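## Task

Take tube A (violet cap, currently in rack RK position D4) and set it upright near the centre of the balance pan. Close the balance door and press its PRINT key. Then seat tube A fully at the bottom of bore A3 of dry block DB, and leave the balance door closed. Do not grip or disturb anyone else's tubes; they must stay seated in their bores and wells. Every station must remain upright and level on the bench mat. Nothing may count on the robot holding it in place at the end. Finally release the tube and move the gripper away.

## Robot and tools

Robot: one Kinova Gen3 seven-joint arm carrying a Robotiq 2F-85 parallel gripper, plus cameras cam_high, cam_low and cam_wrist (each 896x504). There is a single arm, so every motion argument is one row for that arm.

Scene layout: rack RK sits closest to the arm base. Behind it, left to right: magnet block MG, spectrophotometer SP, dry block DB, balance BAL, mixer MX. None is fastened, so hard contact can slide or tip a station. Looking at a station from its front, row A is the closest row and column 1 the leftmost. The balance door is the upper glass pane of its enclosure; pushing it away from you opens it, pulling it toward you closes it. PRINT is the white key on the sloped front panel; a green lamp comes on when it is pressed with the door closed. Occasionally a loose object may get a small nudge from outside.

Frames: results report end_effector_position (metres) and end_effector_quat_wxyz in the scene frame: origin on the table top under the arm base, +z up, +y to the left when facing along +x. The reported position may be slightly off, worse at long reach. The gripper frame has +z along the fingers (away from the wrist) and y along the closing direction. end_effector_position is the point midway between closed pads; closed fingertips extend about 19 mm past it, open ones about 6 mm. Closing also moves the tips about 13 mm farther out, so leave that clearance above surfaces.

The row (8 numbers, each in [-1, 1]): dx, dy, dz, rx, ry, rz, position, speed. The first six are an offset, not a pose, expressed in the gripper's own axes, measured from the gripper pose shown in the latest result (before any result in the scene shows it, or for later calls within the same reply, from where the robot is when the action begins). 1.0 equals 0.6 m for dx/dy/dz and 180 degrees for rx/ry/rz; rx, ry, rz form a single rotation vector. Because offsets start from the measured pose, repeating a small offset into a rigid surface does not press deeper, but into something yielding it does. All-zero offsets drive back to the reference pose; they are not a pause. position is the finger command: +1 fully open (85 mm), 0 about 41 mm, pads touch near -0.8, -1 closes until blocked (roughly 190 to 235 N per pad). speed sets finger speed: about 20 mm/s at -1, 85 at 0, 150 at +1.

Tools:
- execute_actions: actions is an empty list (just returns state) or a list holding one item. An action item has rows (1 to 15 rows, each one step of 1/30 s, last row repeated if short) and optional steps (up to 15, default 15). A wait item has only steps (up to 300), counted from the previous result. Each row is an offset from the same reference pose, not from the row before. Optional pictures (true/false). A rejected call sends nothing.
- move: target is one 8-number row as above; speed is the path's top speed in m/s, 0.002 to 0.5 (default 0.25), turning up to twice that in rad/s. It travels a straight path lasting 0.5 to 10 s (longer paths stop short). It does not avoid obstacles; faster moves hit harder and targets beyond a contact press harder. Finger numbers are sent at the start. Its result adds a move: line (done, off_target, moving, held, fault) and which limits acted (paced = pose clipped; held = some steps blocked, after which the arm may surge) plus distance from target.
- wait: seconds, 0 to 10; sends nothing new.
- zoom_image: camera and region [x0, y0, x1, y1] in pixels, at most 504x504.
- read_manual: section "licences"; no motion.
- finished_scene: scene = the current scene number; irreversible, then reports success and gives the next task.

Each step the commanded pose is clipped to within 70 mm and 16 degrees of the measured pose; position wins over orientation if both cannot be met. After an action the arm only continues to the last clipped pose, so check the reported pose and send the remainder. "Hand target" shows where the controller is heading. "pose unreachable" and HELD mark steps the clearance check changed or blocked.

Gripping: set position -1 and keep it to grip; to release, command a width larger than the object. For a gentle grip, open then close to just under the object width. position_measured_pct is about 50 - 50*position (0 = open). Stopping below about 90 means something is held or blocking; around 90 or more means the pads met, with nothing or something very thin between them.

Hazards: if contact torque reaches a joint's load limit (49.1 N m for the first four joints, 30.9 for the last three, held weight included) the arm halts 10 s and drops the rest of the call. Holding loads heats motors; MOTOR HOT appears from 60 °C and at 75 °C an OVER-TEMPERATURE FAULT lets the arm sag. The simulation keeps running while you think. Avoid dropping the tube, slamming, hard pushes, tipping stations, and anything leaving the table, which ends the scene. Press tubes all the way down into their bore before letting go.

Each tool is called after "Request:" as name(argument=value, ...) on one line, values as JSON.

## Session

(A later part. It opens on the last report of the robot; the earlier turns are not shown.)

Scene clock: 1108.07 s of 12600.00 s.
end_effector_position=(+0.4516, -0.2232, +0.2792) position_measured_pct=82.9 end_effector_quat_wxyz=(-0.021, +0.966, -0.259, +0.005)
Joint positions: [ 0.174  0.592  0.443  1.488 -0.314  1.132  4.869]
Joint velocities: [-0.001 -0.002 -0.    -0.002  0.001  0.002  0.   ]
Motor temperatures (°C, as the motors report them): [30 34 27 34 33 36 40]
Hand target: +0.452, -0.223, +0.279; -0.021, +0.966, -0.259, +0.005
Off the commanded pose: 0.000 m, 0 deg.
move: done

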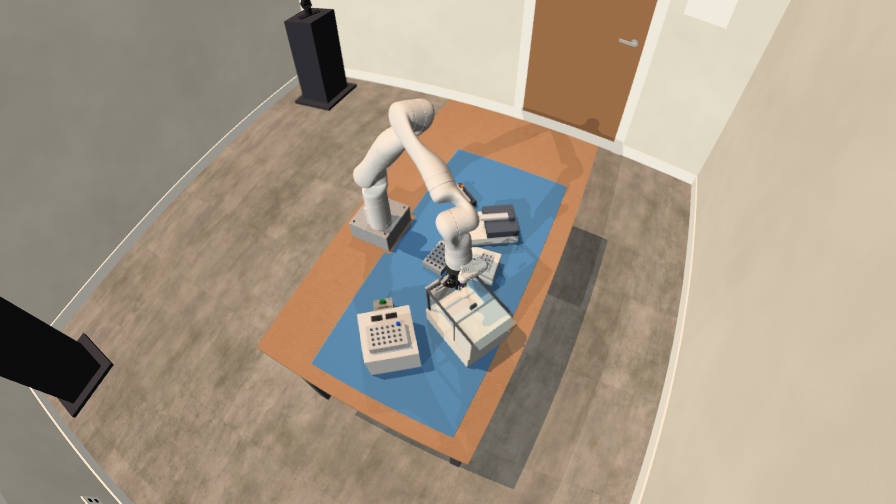

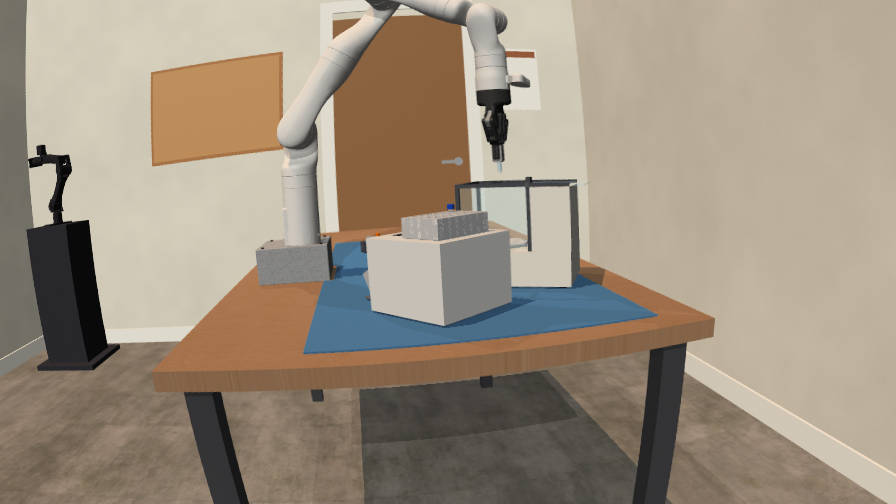

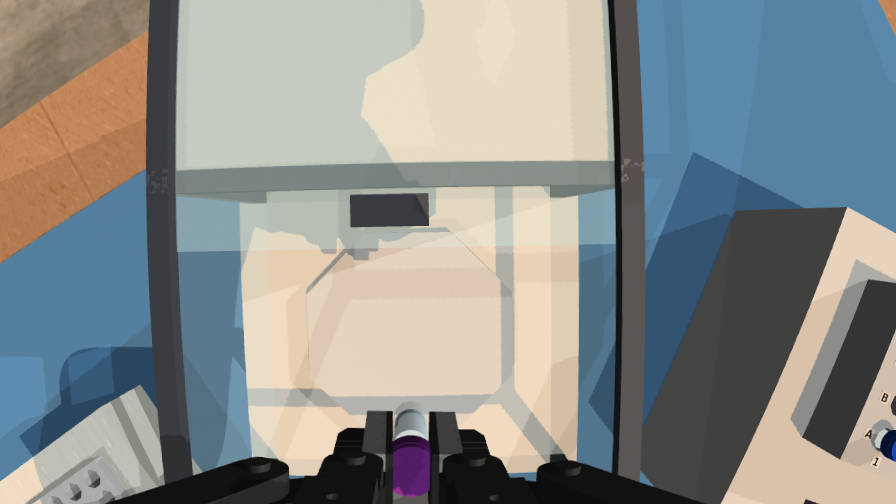

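Request:
move(target=[-0.323,-0.318,0,0,0,0,-1,-0.5], speed=0.15)

Scene clock: 1115.03 s of 12600.00 s.
end_effector_position=(+0.3776, +0.0376, +0.2867) position_measured_pct=82.9 end_effector_quat_wxyz=(-0.020, +0.966, -0.259, +0.004)
Joint positions: [-0.444  0.295  0.401  1.915 -0.185  0.944  4.23 ]
Joint velocities: [-0.005 -0.002 -0.003 -0.     0.003 -0.    -0.003]
Motor temperatures (°C, as the motors report them): [30 34 27 34 33 36 40]
Hand target: +0.378, +0.038, +0.287; -0.020, +0.966, -0.259, +0.004
Off the commanded pose: 0.002 m, 0 deg.
move: done

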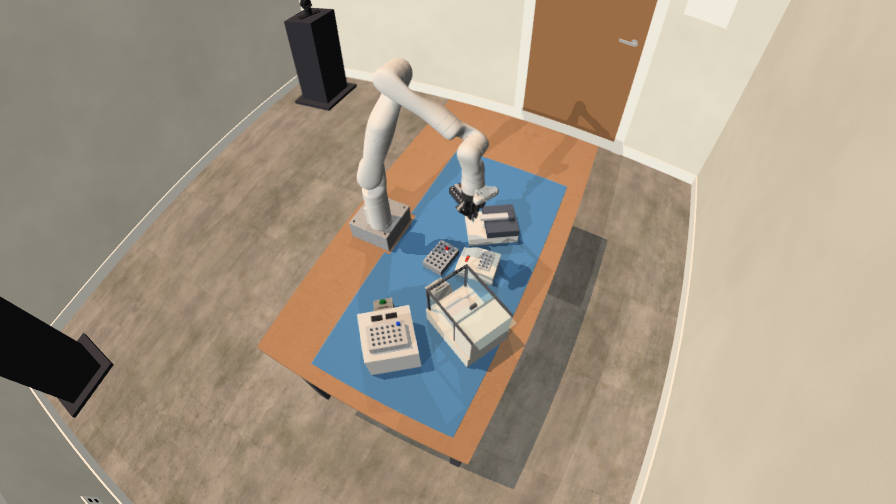

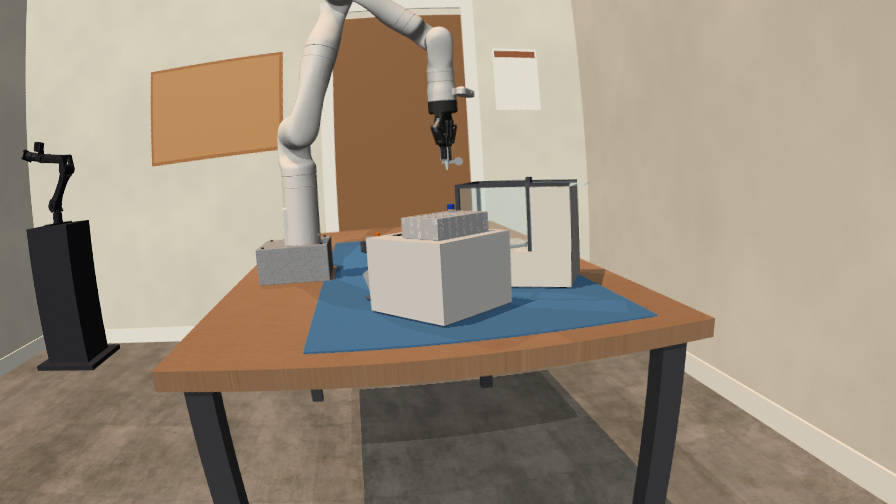

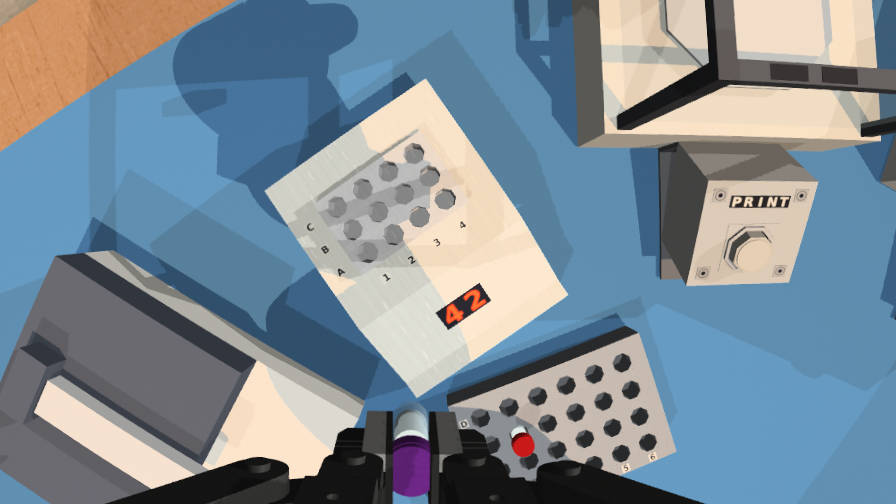

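Request:
move(target=[0.05,0.008,0.17,0,0,0,-1,-0.5], speed=0.1)

Scene clock: 1120.60 s of 12600.00 s.
end_effector_position=(+0.4035, +0.0223, +0.1850) position_measured_pct=82.9 end_effector_quat_wxyz=(-0.020, +0.966, -0.259, +0.005)
Joint positions: [-0.318  0.524  0.328  1.978 -0.323  0.67   4.403]
Joint velocities: [ 0.004  0.006  0.002 -0.001 -0.002 -0.002  0.003]
Motor temperatures (°C, as the motors report them): [30 34 27 34 33 36 40]
Hand target: +0.403, +0.022, +0.185; -0.020, +0.966, -0.259, +0.004
Off the commanded pose: 0.001 m, 0 deg.
move: done

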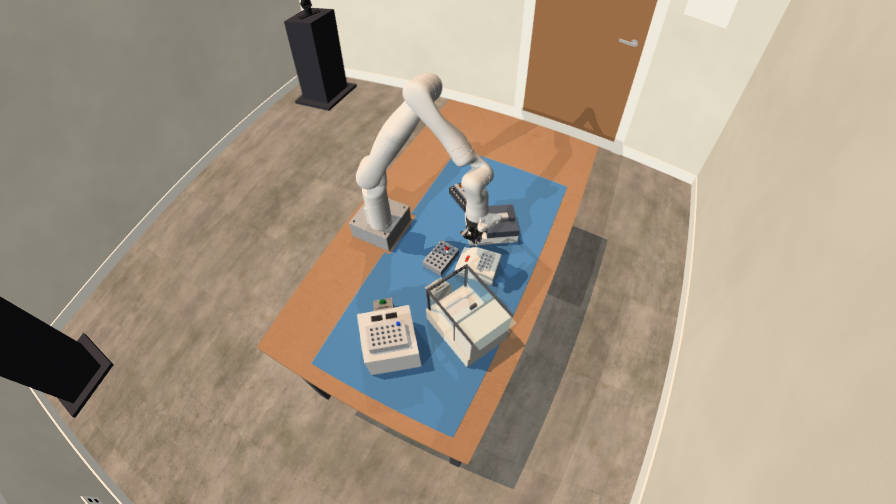

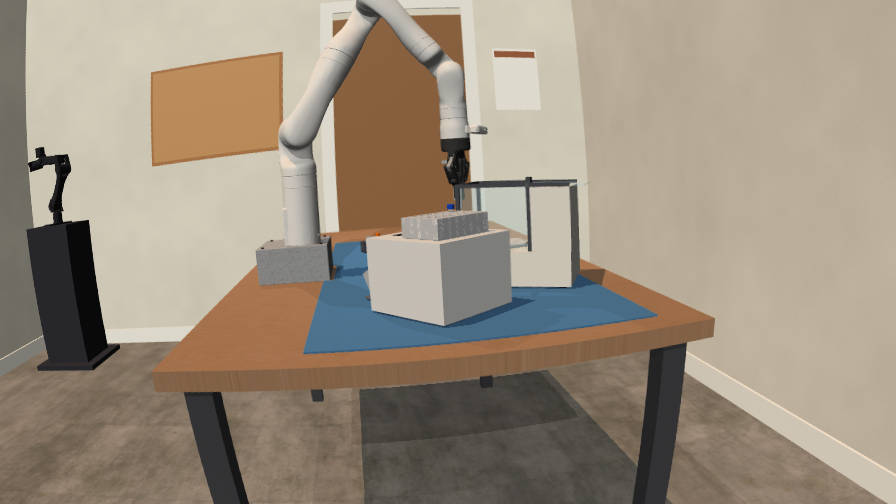

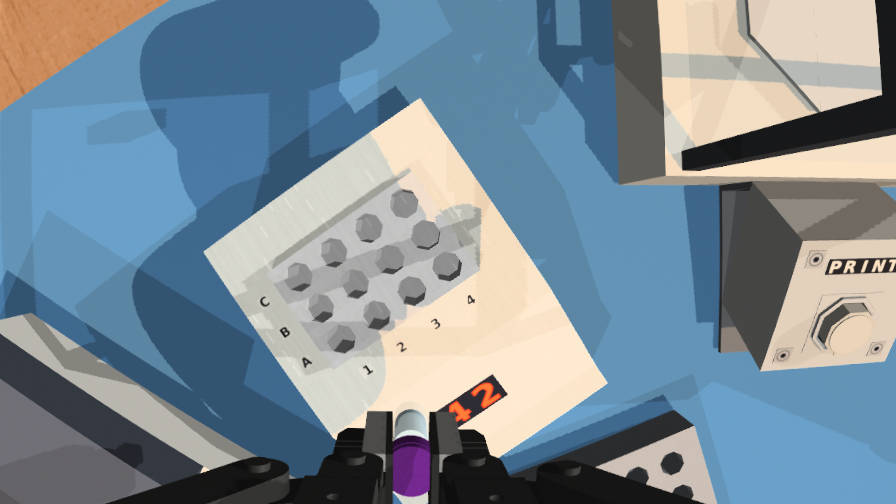

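Request:
move(target=[0.043,0.002,0.07,0,0,0,-1,-0.5], speed=0.06)

Scene clock: 1131.73 s of 12600.00 s.
end_effector_position=(+0.4263, +0.0102, +0.1434) position_measured_pct=82.9 end_effector_quat_wxyz=(-0.020, +0.966, -0.259, +0.005)
Joint positions: [-0.243  0.642  0.281  1.936 -0.369  0.596  4.472]
Joint velocities: [ 0.003  0.005 -0.001 -0.001 -0.002 -0.001  0.   ]
Motor temperatures (°C, as the motors report them): [30 34 27 34 33 36 40]
Hand target: +0.426, +0.010, +0.143; -0.020, +0.966, -0.259, +0.005
Off the commanded pose: 0.000 m, 0 deg.
move: done

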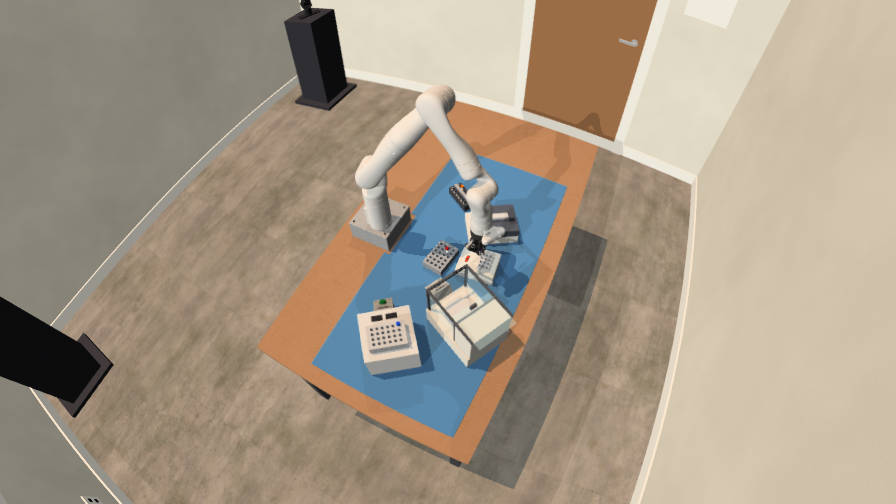

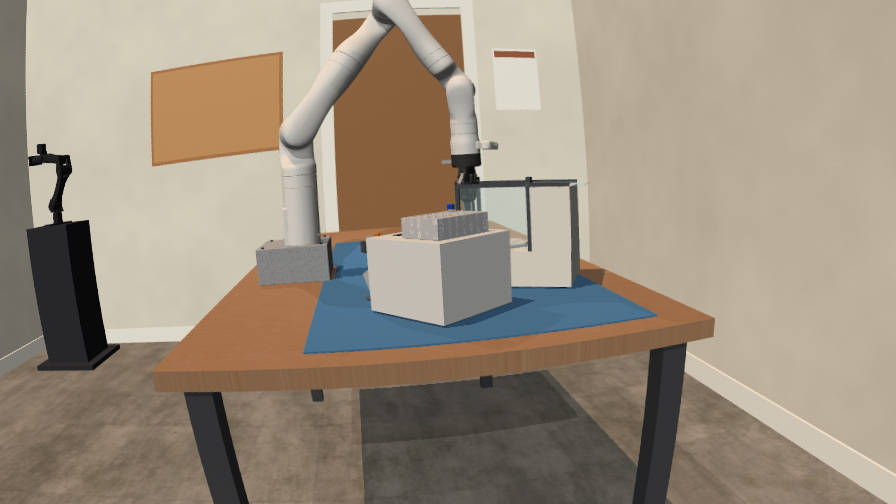

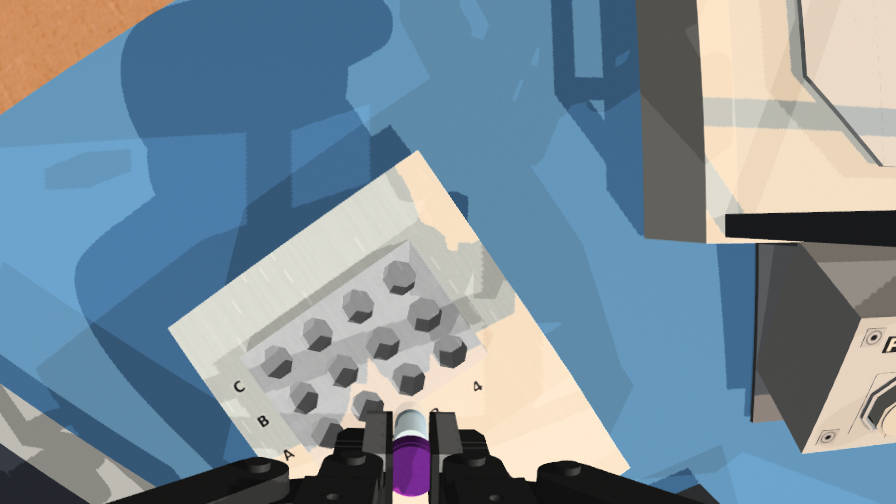

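Request:
move(target=[-0.008,0,0.075,0,0,0,-1,-0.5], speed=0.04)

Scene clock: 1142.50 s of 12600.00 s.
end_effector_position=(+0.4328, +0.0081, +0.1121) position_measured_pct=82.9 end_effector_quat_wxyz=(-0.024, +0.964, -0.263, +0.020)
Joint positions: [-0.207  0.703  0.234  1.963 -0.413  0.474  4.509]
Joint velocities: [ 0.003  0.001 -0.003 -0.002  0.003  0.001 -0.002]
Motor temperatures (°C, as the motors report them): [30 34 27 34 33 36 40]
Hand target: +0.423, +0.014, +0.099; -0.020, +0.966, -0.259, +0.005
Off the commanded pose: 0.018 m, 2 deg.
move: off_target

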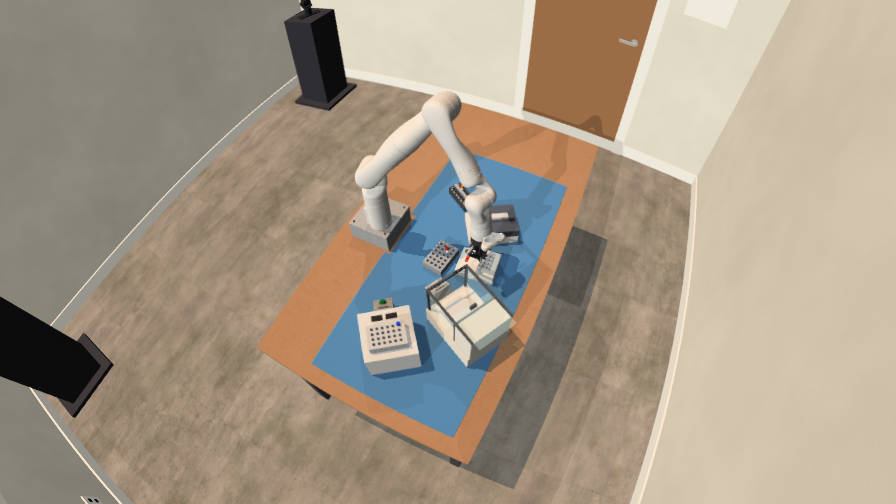

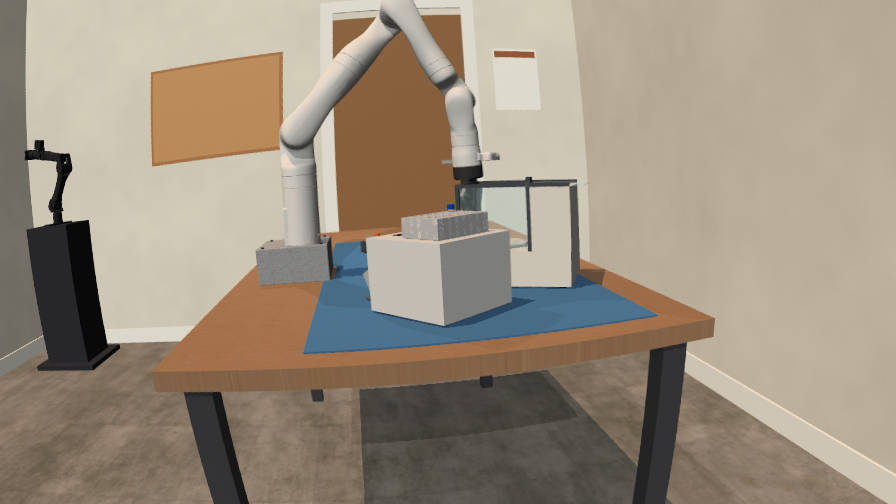

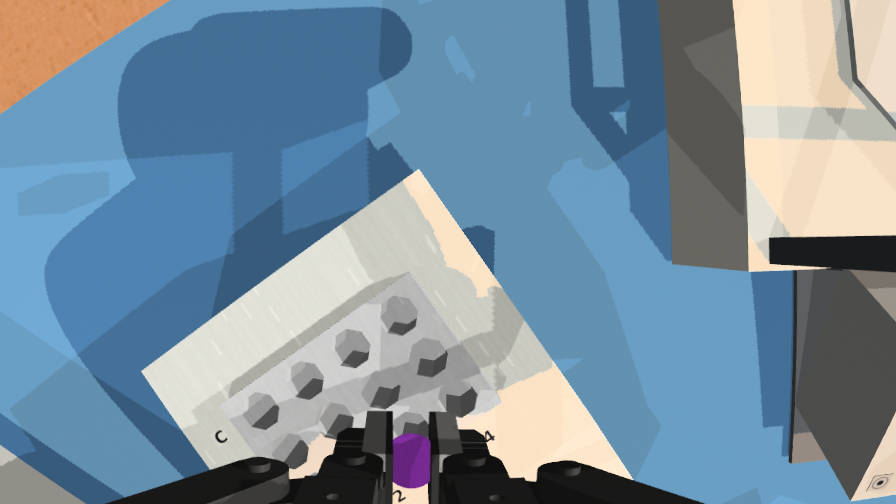

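Request:
move(target=[0,0,-0.06,0,0,0,-1,-0.5], speed=0.03)

Request:
zoom_image(camera="cam_high", region=[430,200,530,300])

Scene clock: 1148.27 s of 12600.00 s.
end_effector_position=(+0.4308, +0.0068, +0.1478) position_measured_pct=82.9 end_effector_quat_wxyz=(-0.024, +0.964, -0.263, +0.020)
Joint positions: [-0.238  0.626  0.281  1.951 -0.375  0.566  4.476]
Joint velocities: [-0.002 -0.004  0.002 -0.001  0.002  0.005 -0.002]
Motor temperatures (°C, as the motors report them): [30 34 27 34 33 36 40]
Hand target: +0.431, +0.007, +0.148; -0.024, +0.964, -0.263, +0.020
Off the commanded pose: 0.000 m, 0 deg.
move: done

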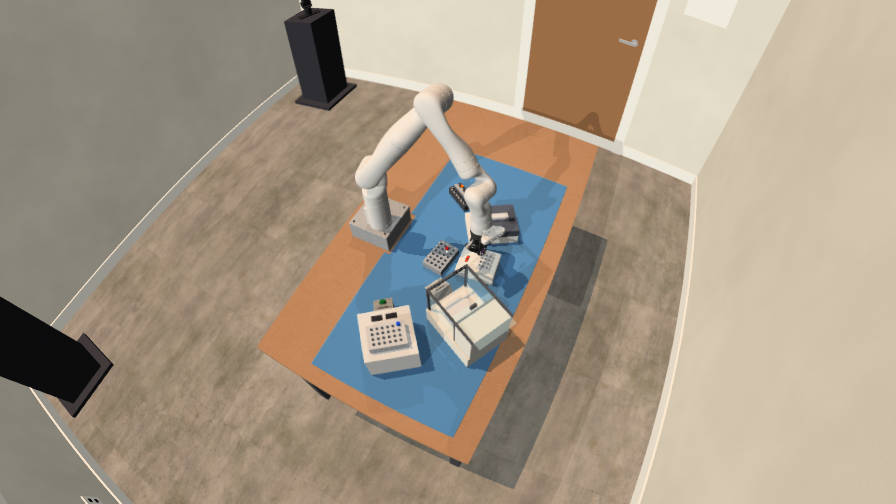

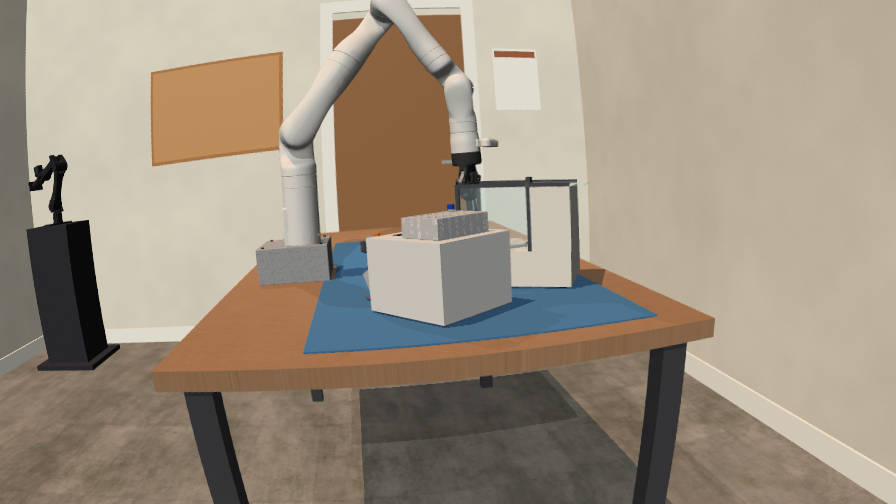

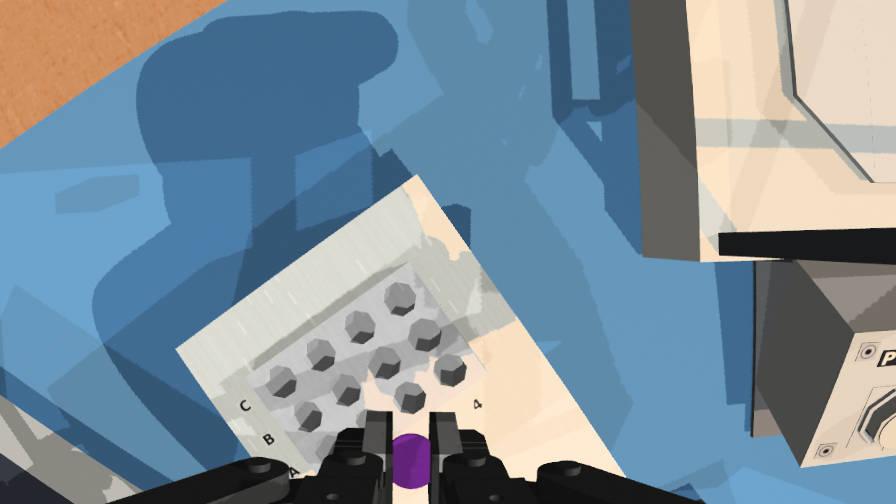

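Region (430, 200, 530, 300) of cam_high's 896x504 image, scaled by 5.040, with more detail than that image has.

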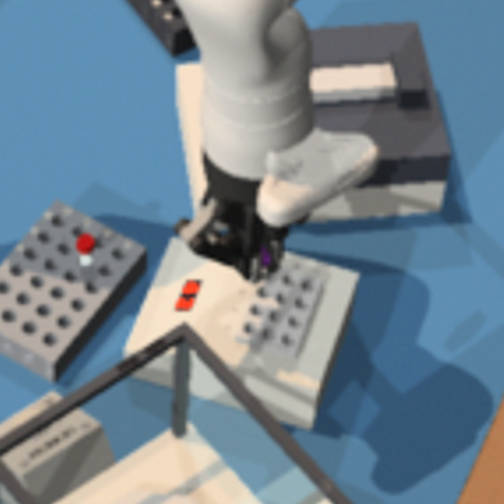

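Request:
move(target=[-0.1,0,-0.22,0,0,0,-1,-0.5], speed=0.1)

Request:
zoom_image(camera="cam_low", region=[380,90,500,190])

Scene clock: 1162.20 s of 12600.00 s.
end_effector_position=(+0.3719, +0.0323, +0.2774) position_measured_pct=82.9 end_effector_quat_wxyz=(-0.024, +0.964, -0.263, +0.020)
Joint positions: [-0.446  0.276  0.405  1.979 -0.184  0.867  4.232]
Joint velocities: [-0.003 -0.005 -0.    -0.001  0.001  0.002 -0.003]
Motor temperatures (°C, as the motors report them): [30 34 27 34 33 36 40]
Hand target: +0.372, +0.032, +0.278; -0.024, +0.964, -0.263, +0.020
Off the commanded pose: 0.001 m, 0 deg.
move: done

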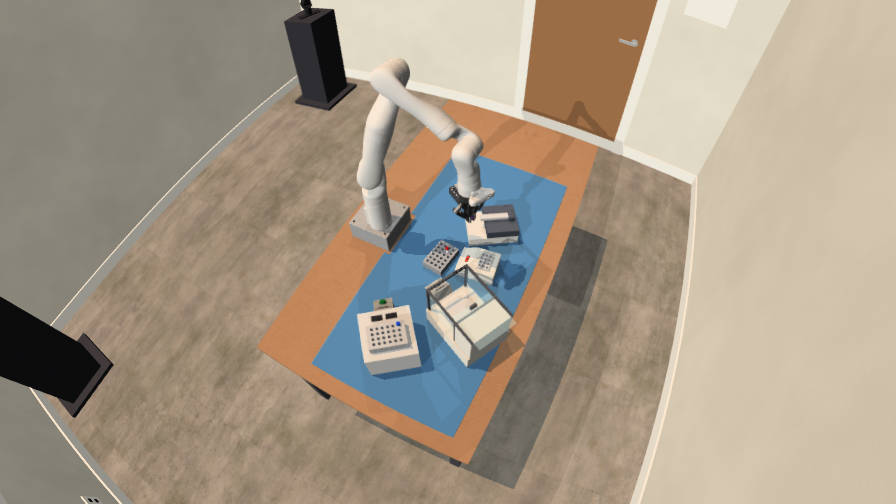

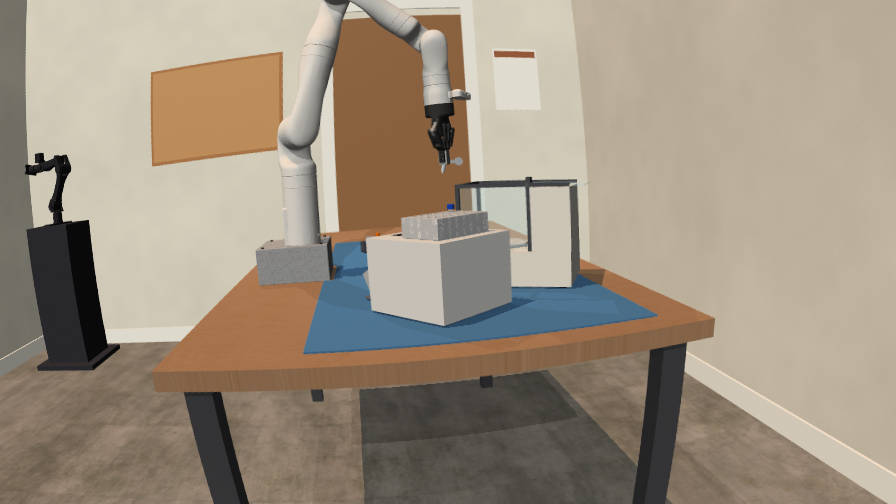

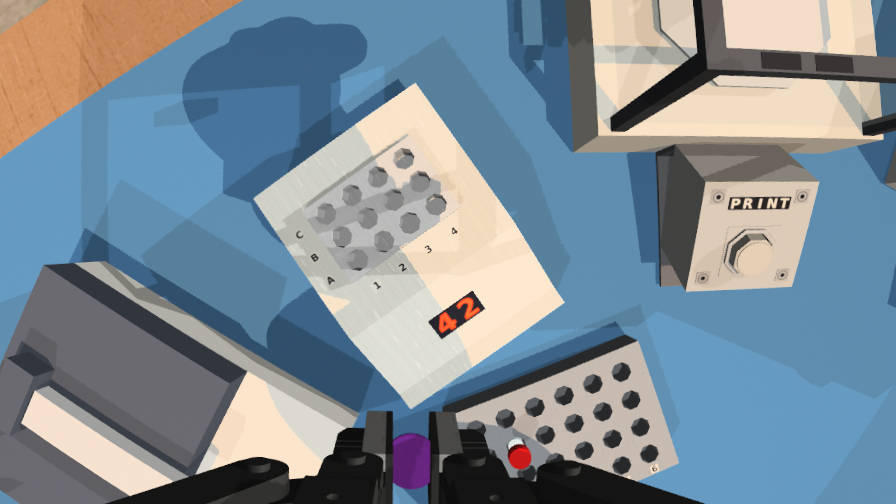

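Region (380, 90, 500, 190) of cam_low's 896x504 image, scaled by 4.200, with more detail than that image has.

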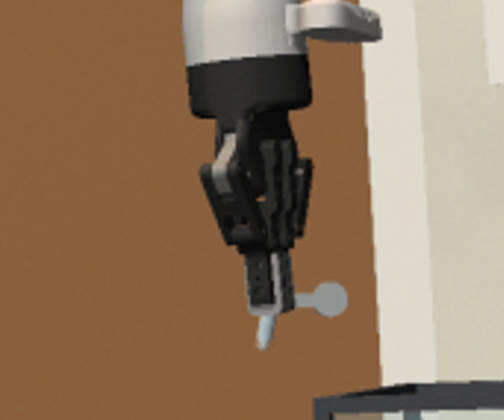

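Request:
move(target=[0.08,0,0,0,0.1,0,-1,-0.5], speed=0.08)

Request:
zoom_image(camera="cam_low", region=[390,90,510,190])

Request:
zoom_image(camera="cam_high", region=[430,160,530,260])

Scene clock: 1186.57 s of 12600.00 s.
end_effector_position=(+0.4133, +0.0074, +0.2785) position_measured_pct=82.9 end_effector_quat_wxyz=(+0.018, +0.949, -0.264, +0.170)
Joint positions: [-0.649  0.234  0.524  2.12   0.112  0.527  3.92 ]
Joint velocities: [-0.012  0.     0.003  0.005  0.012 -0.006 -0.013]
Motor temperatures (°C, as the motors report them): [30 34 27 34 33 36 40]
Hand target: +0.413, +0.008, +0.278; +0.018, +0.949, -0.264, +0.170
Off the commanded pose: 0.001 m, 0 deg.
move: done

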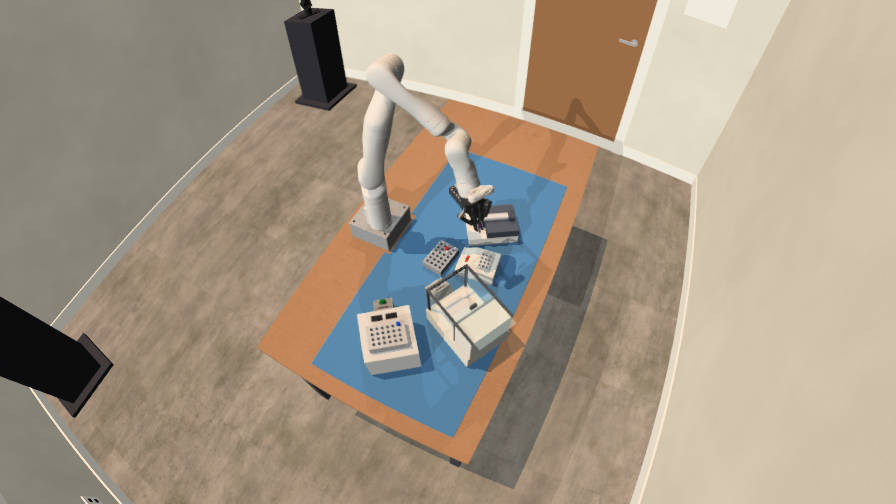

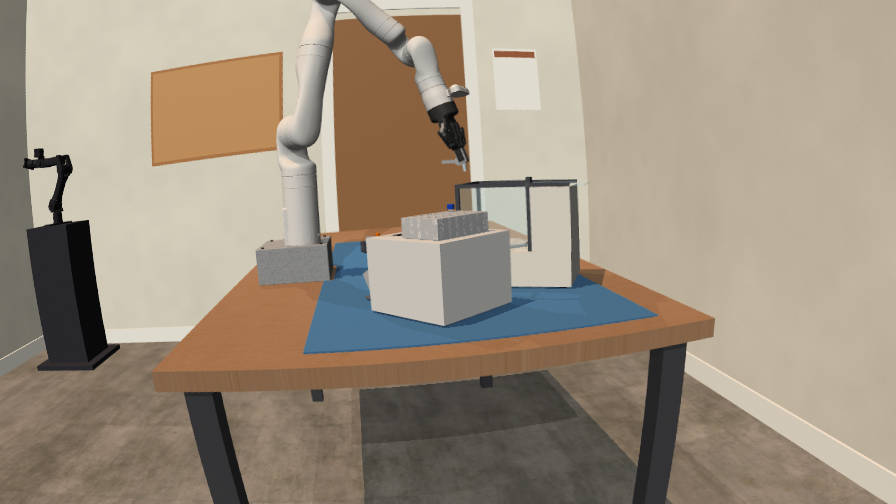

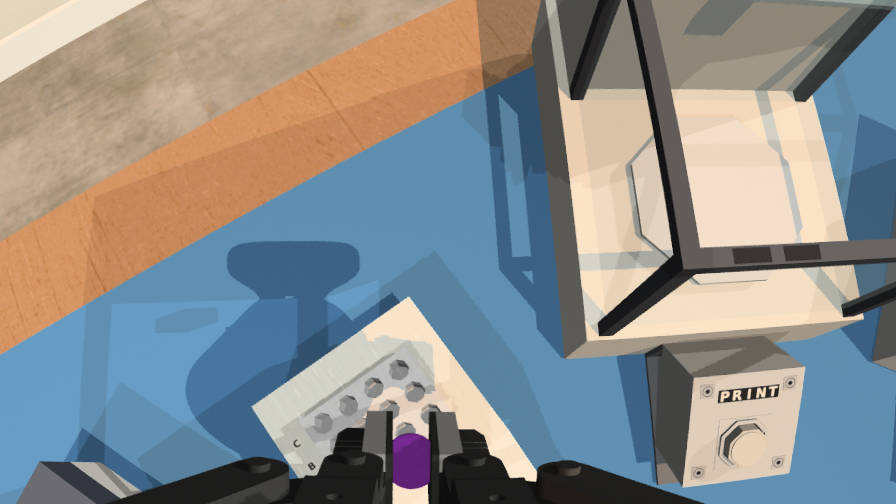

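Region (390, 90, 510, 190) of cam_low's 896x504 image, scaled by 4.200, with more detail than that image has.

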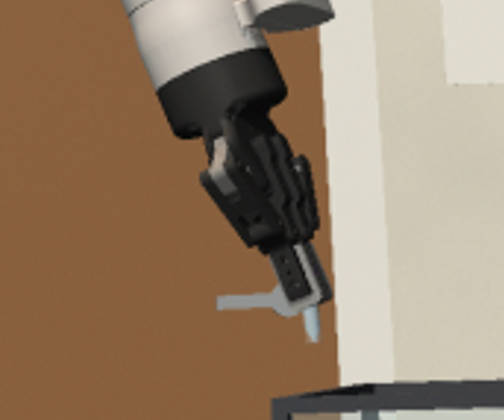

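Region (430, 160, 530, 260) of cam_high's 896x504 image, scaled by 5.040, with more detail than that image has.

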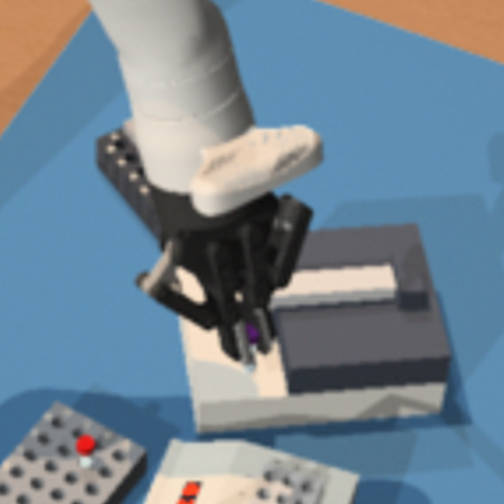

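Request:
move(target=[0,0,0,0,-0.02,0,-1,-0.5], speed=0.05)

Request:
zoom_image(camera="cam_low", region=[420,120,500,190])

Scene clock: 1203.80 s of 12600.00 s.
end_effector_position=(+0.4133, +0.0080, +0.2786) position_measured_pct=82.9 end_effector_quat_wxyz=(+0.009, +0.954, -0.264, +0.140)
Joint positions: [-0.566  0.249  0.476  2.067  0.018  0.6    4.034]
Joint velocities: [ 0.012  0.003 -0.    -0.005 -0.009  0.007  0.012]
Motor temperatures (°C, as the motors report them): [30 33 27 34 33 36 40]
Hand target: +0.413, +0.008, +0.279; +0.009, +0.954, -0.265, +0.140
Off the commanded pose: 0.001 m, 0 deg.
move: done

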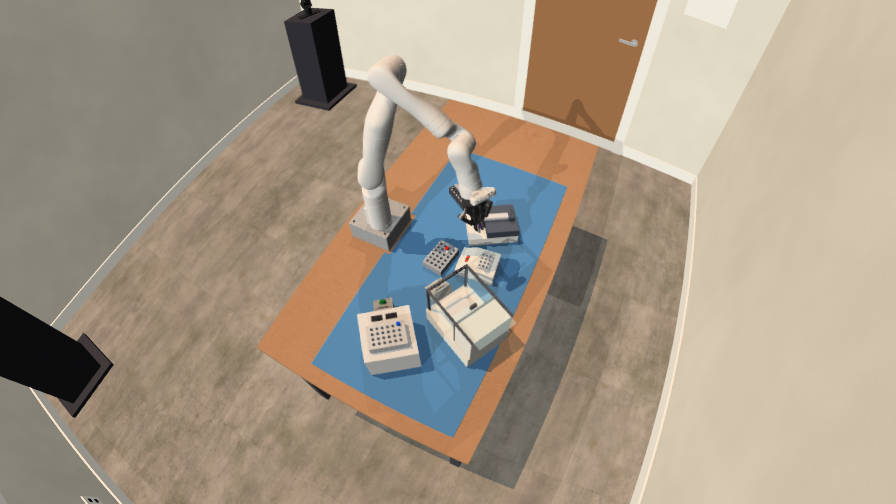

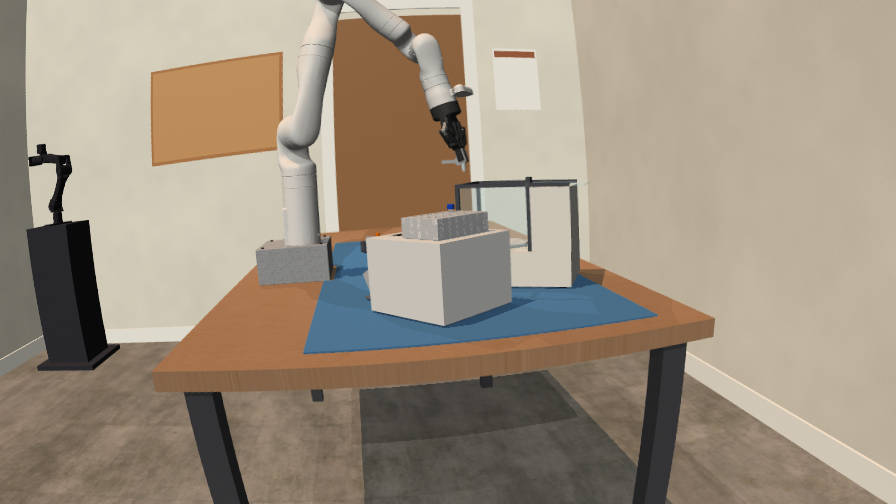

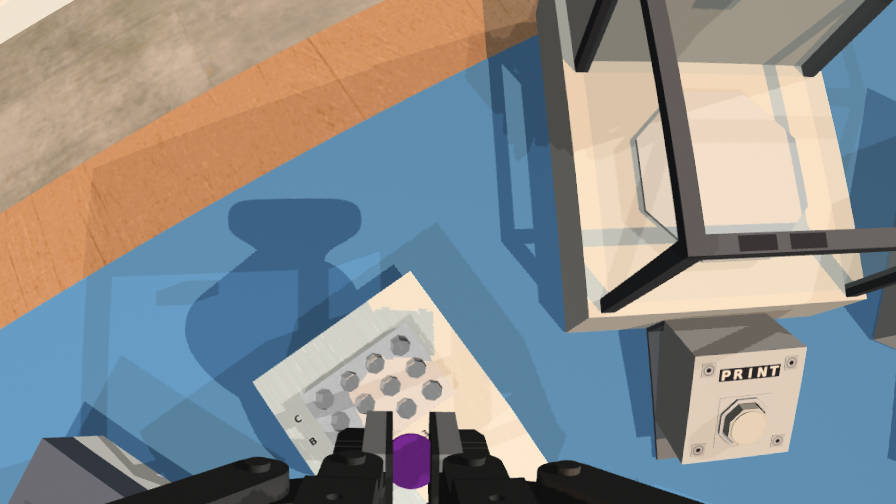

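Region (420, 120, 500, 190) of cam_low's 896x504 image, scaled by 6.300, with more detail than that image has; it fills the top 441 rows of this view, and the rest is white.

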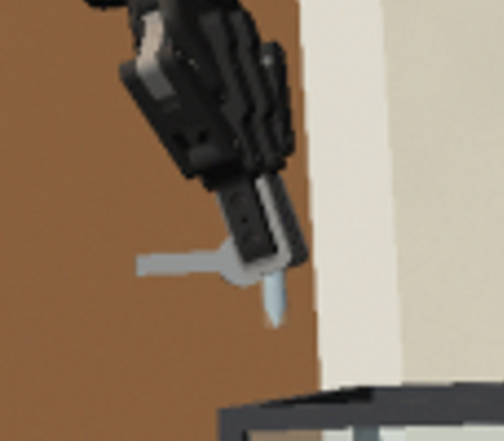

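Request:
move(target=[-0.0363,-0.0033,0.2127,-0.019,0,0,-1,-0.5], speed=0.08)

Scene clock: 1219.87 s of 12600.00 s.
end_effector_position=(+0.4304, +0.0087, +0.1509) position_measured_pct=82.9 end_effector_quat_wxyz=(+0.038, +0.953, -0.268, +0.133)
Joint positions: [-0.483  0.588  0.378  2.135 -0.082  0.249  4.049]
Joint velocities: [ 0.002  0.006  0.002 -0.    -0.001 -0.003 -0.   ]
Motor temperatures (°C, as the motors report them): [30 33 27 34 33 36 40]
Hand target: +0.430, +0.009, +0.151; +0.038, +0.953, -0.268, +0.133
Off the commanded pose: 0.001 m, 0 deg.
move: done

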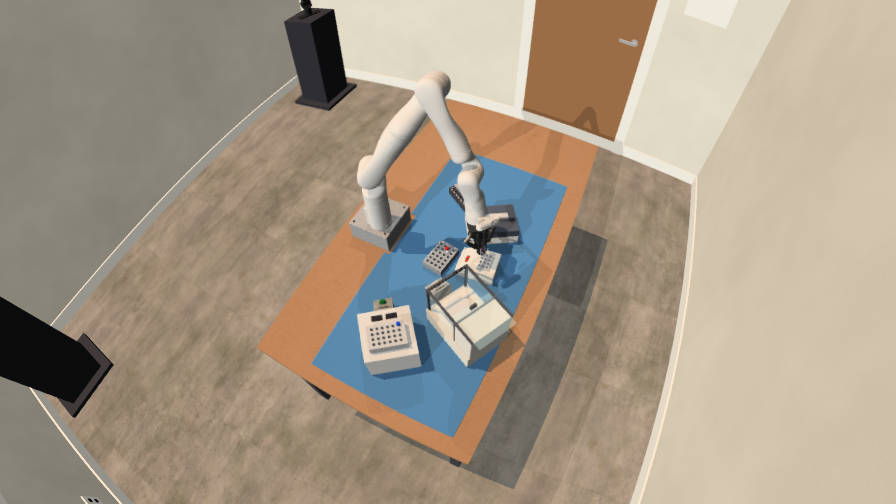

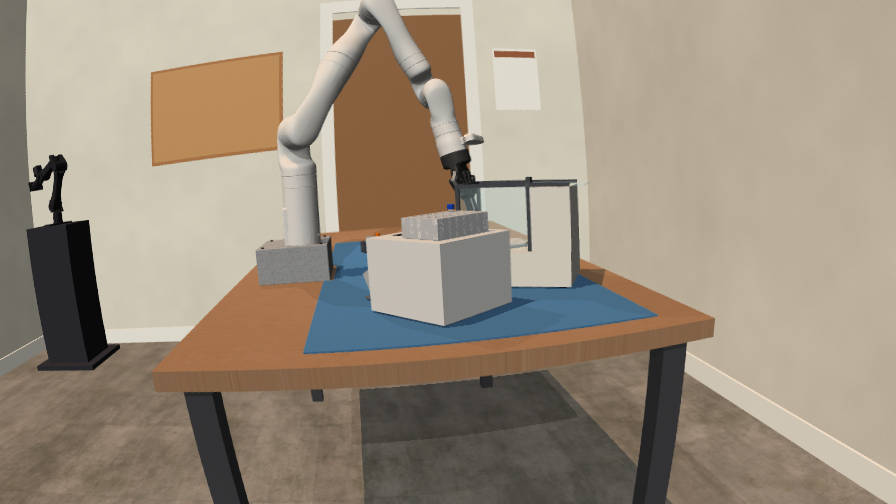

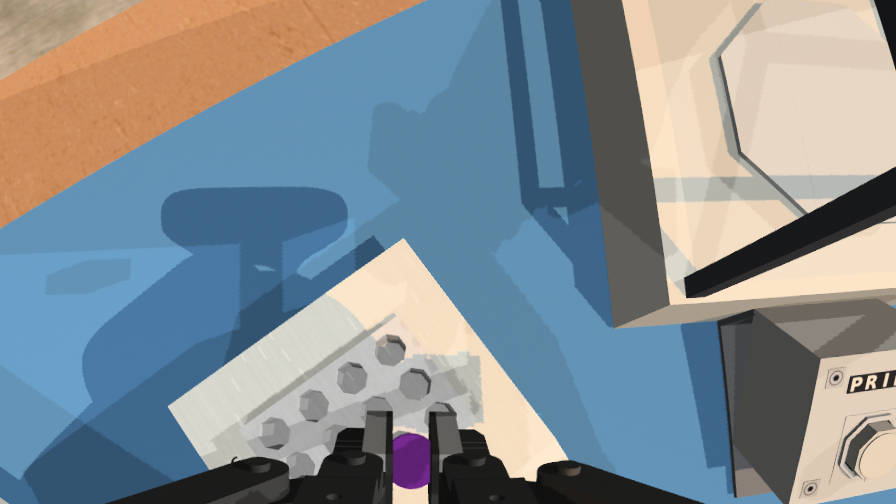

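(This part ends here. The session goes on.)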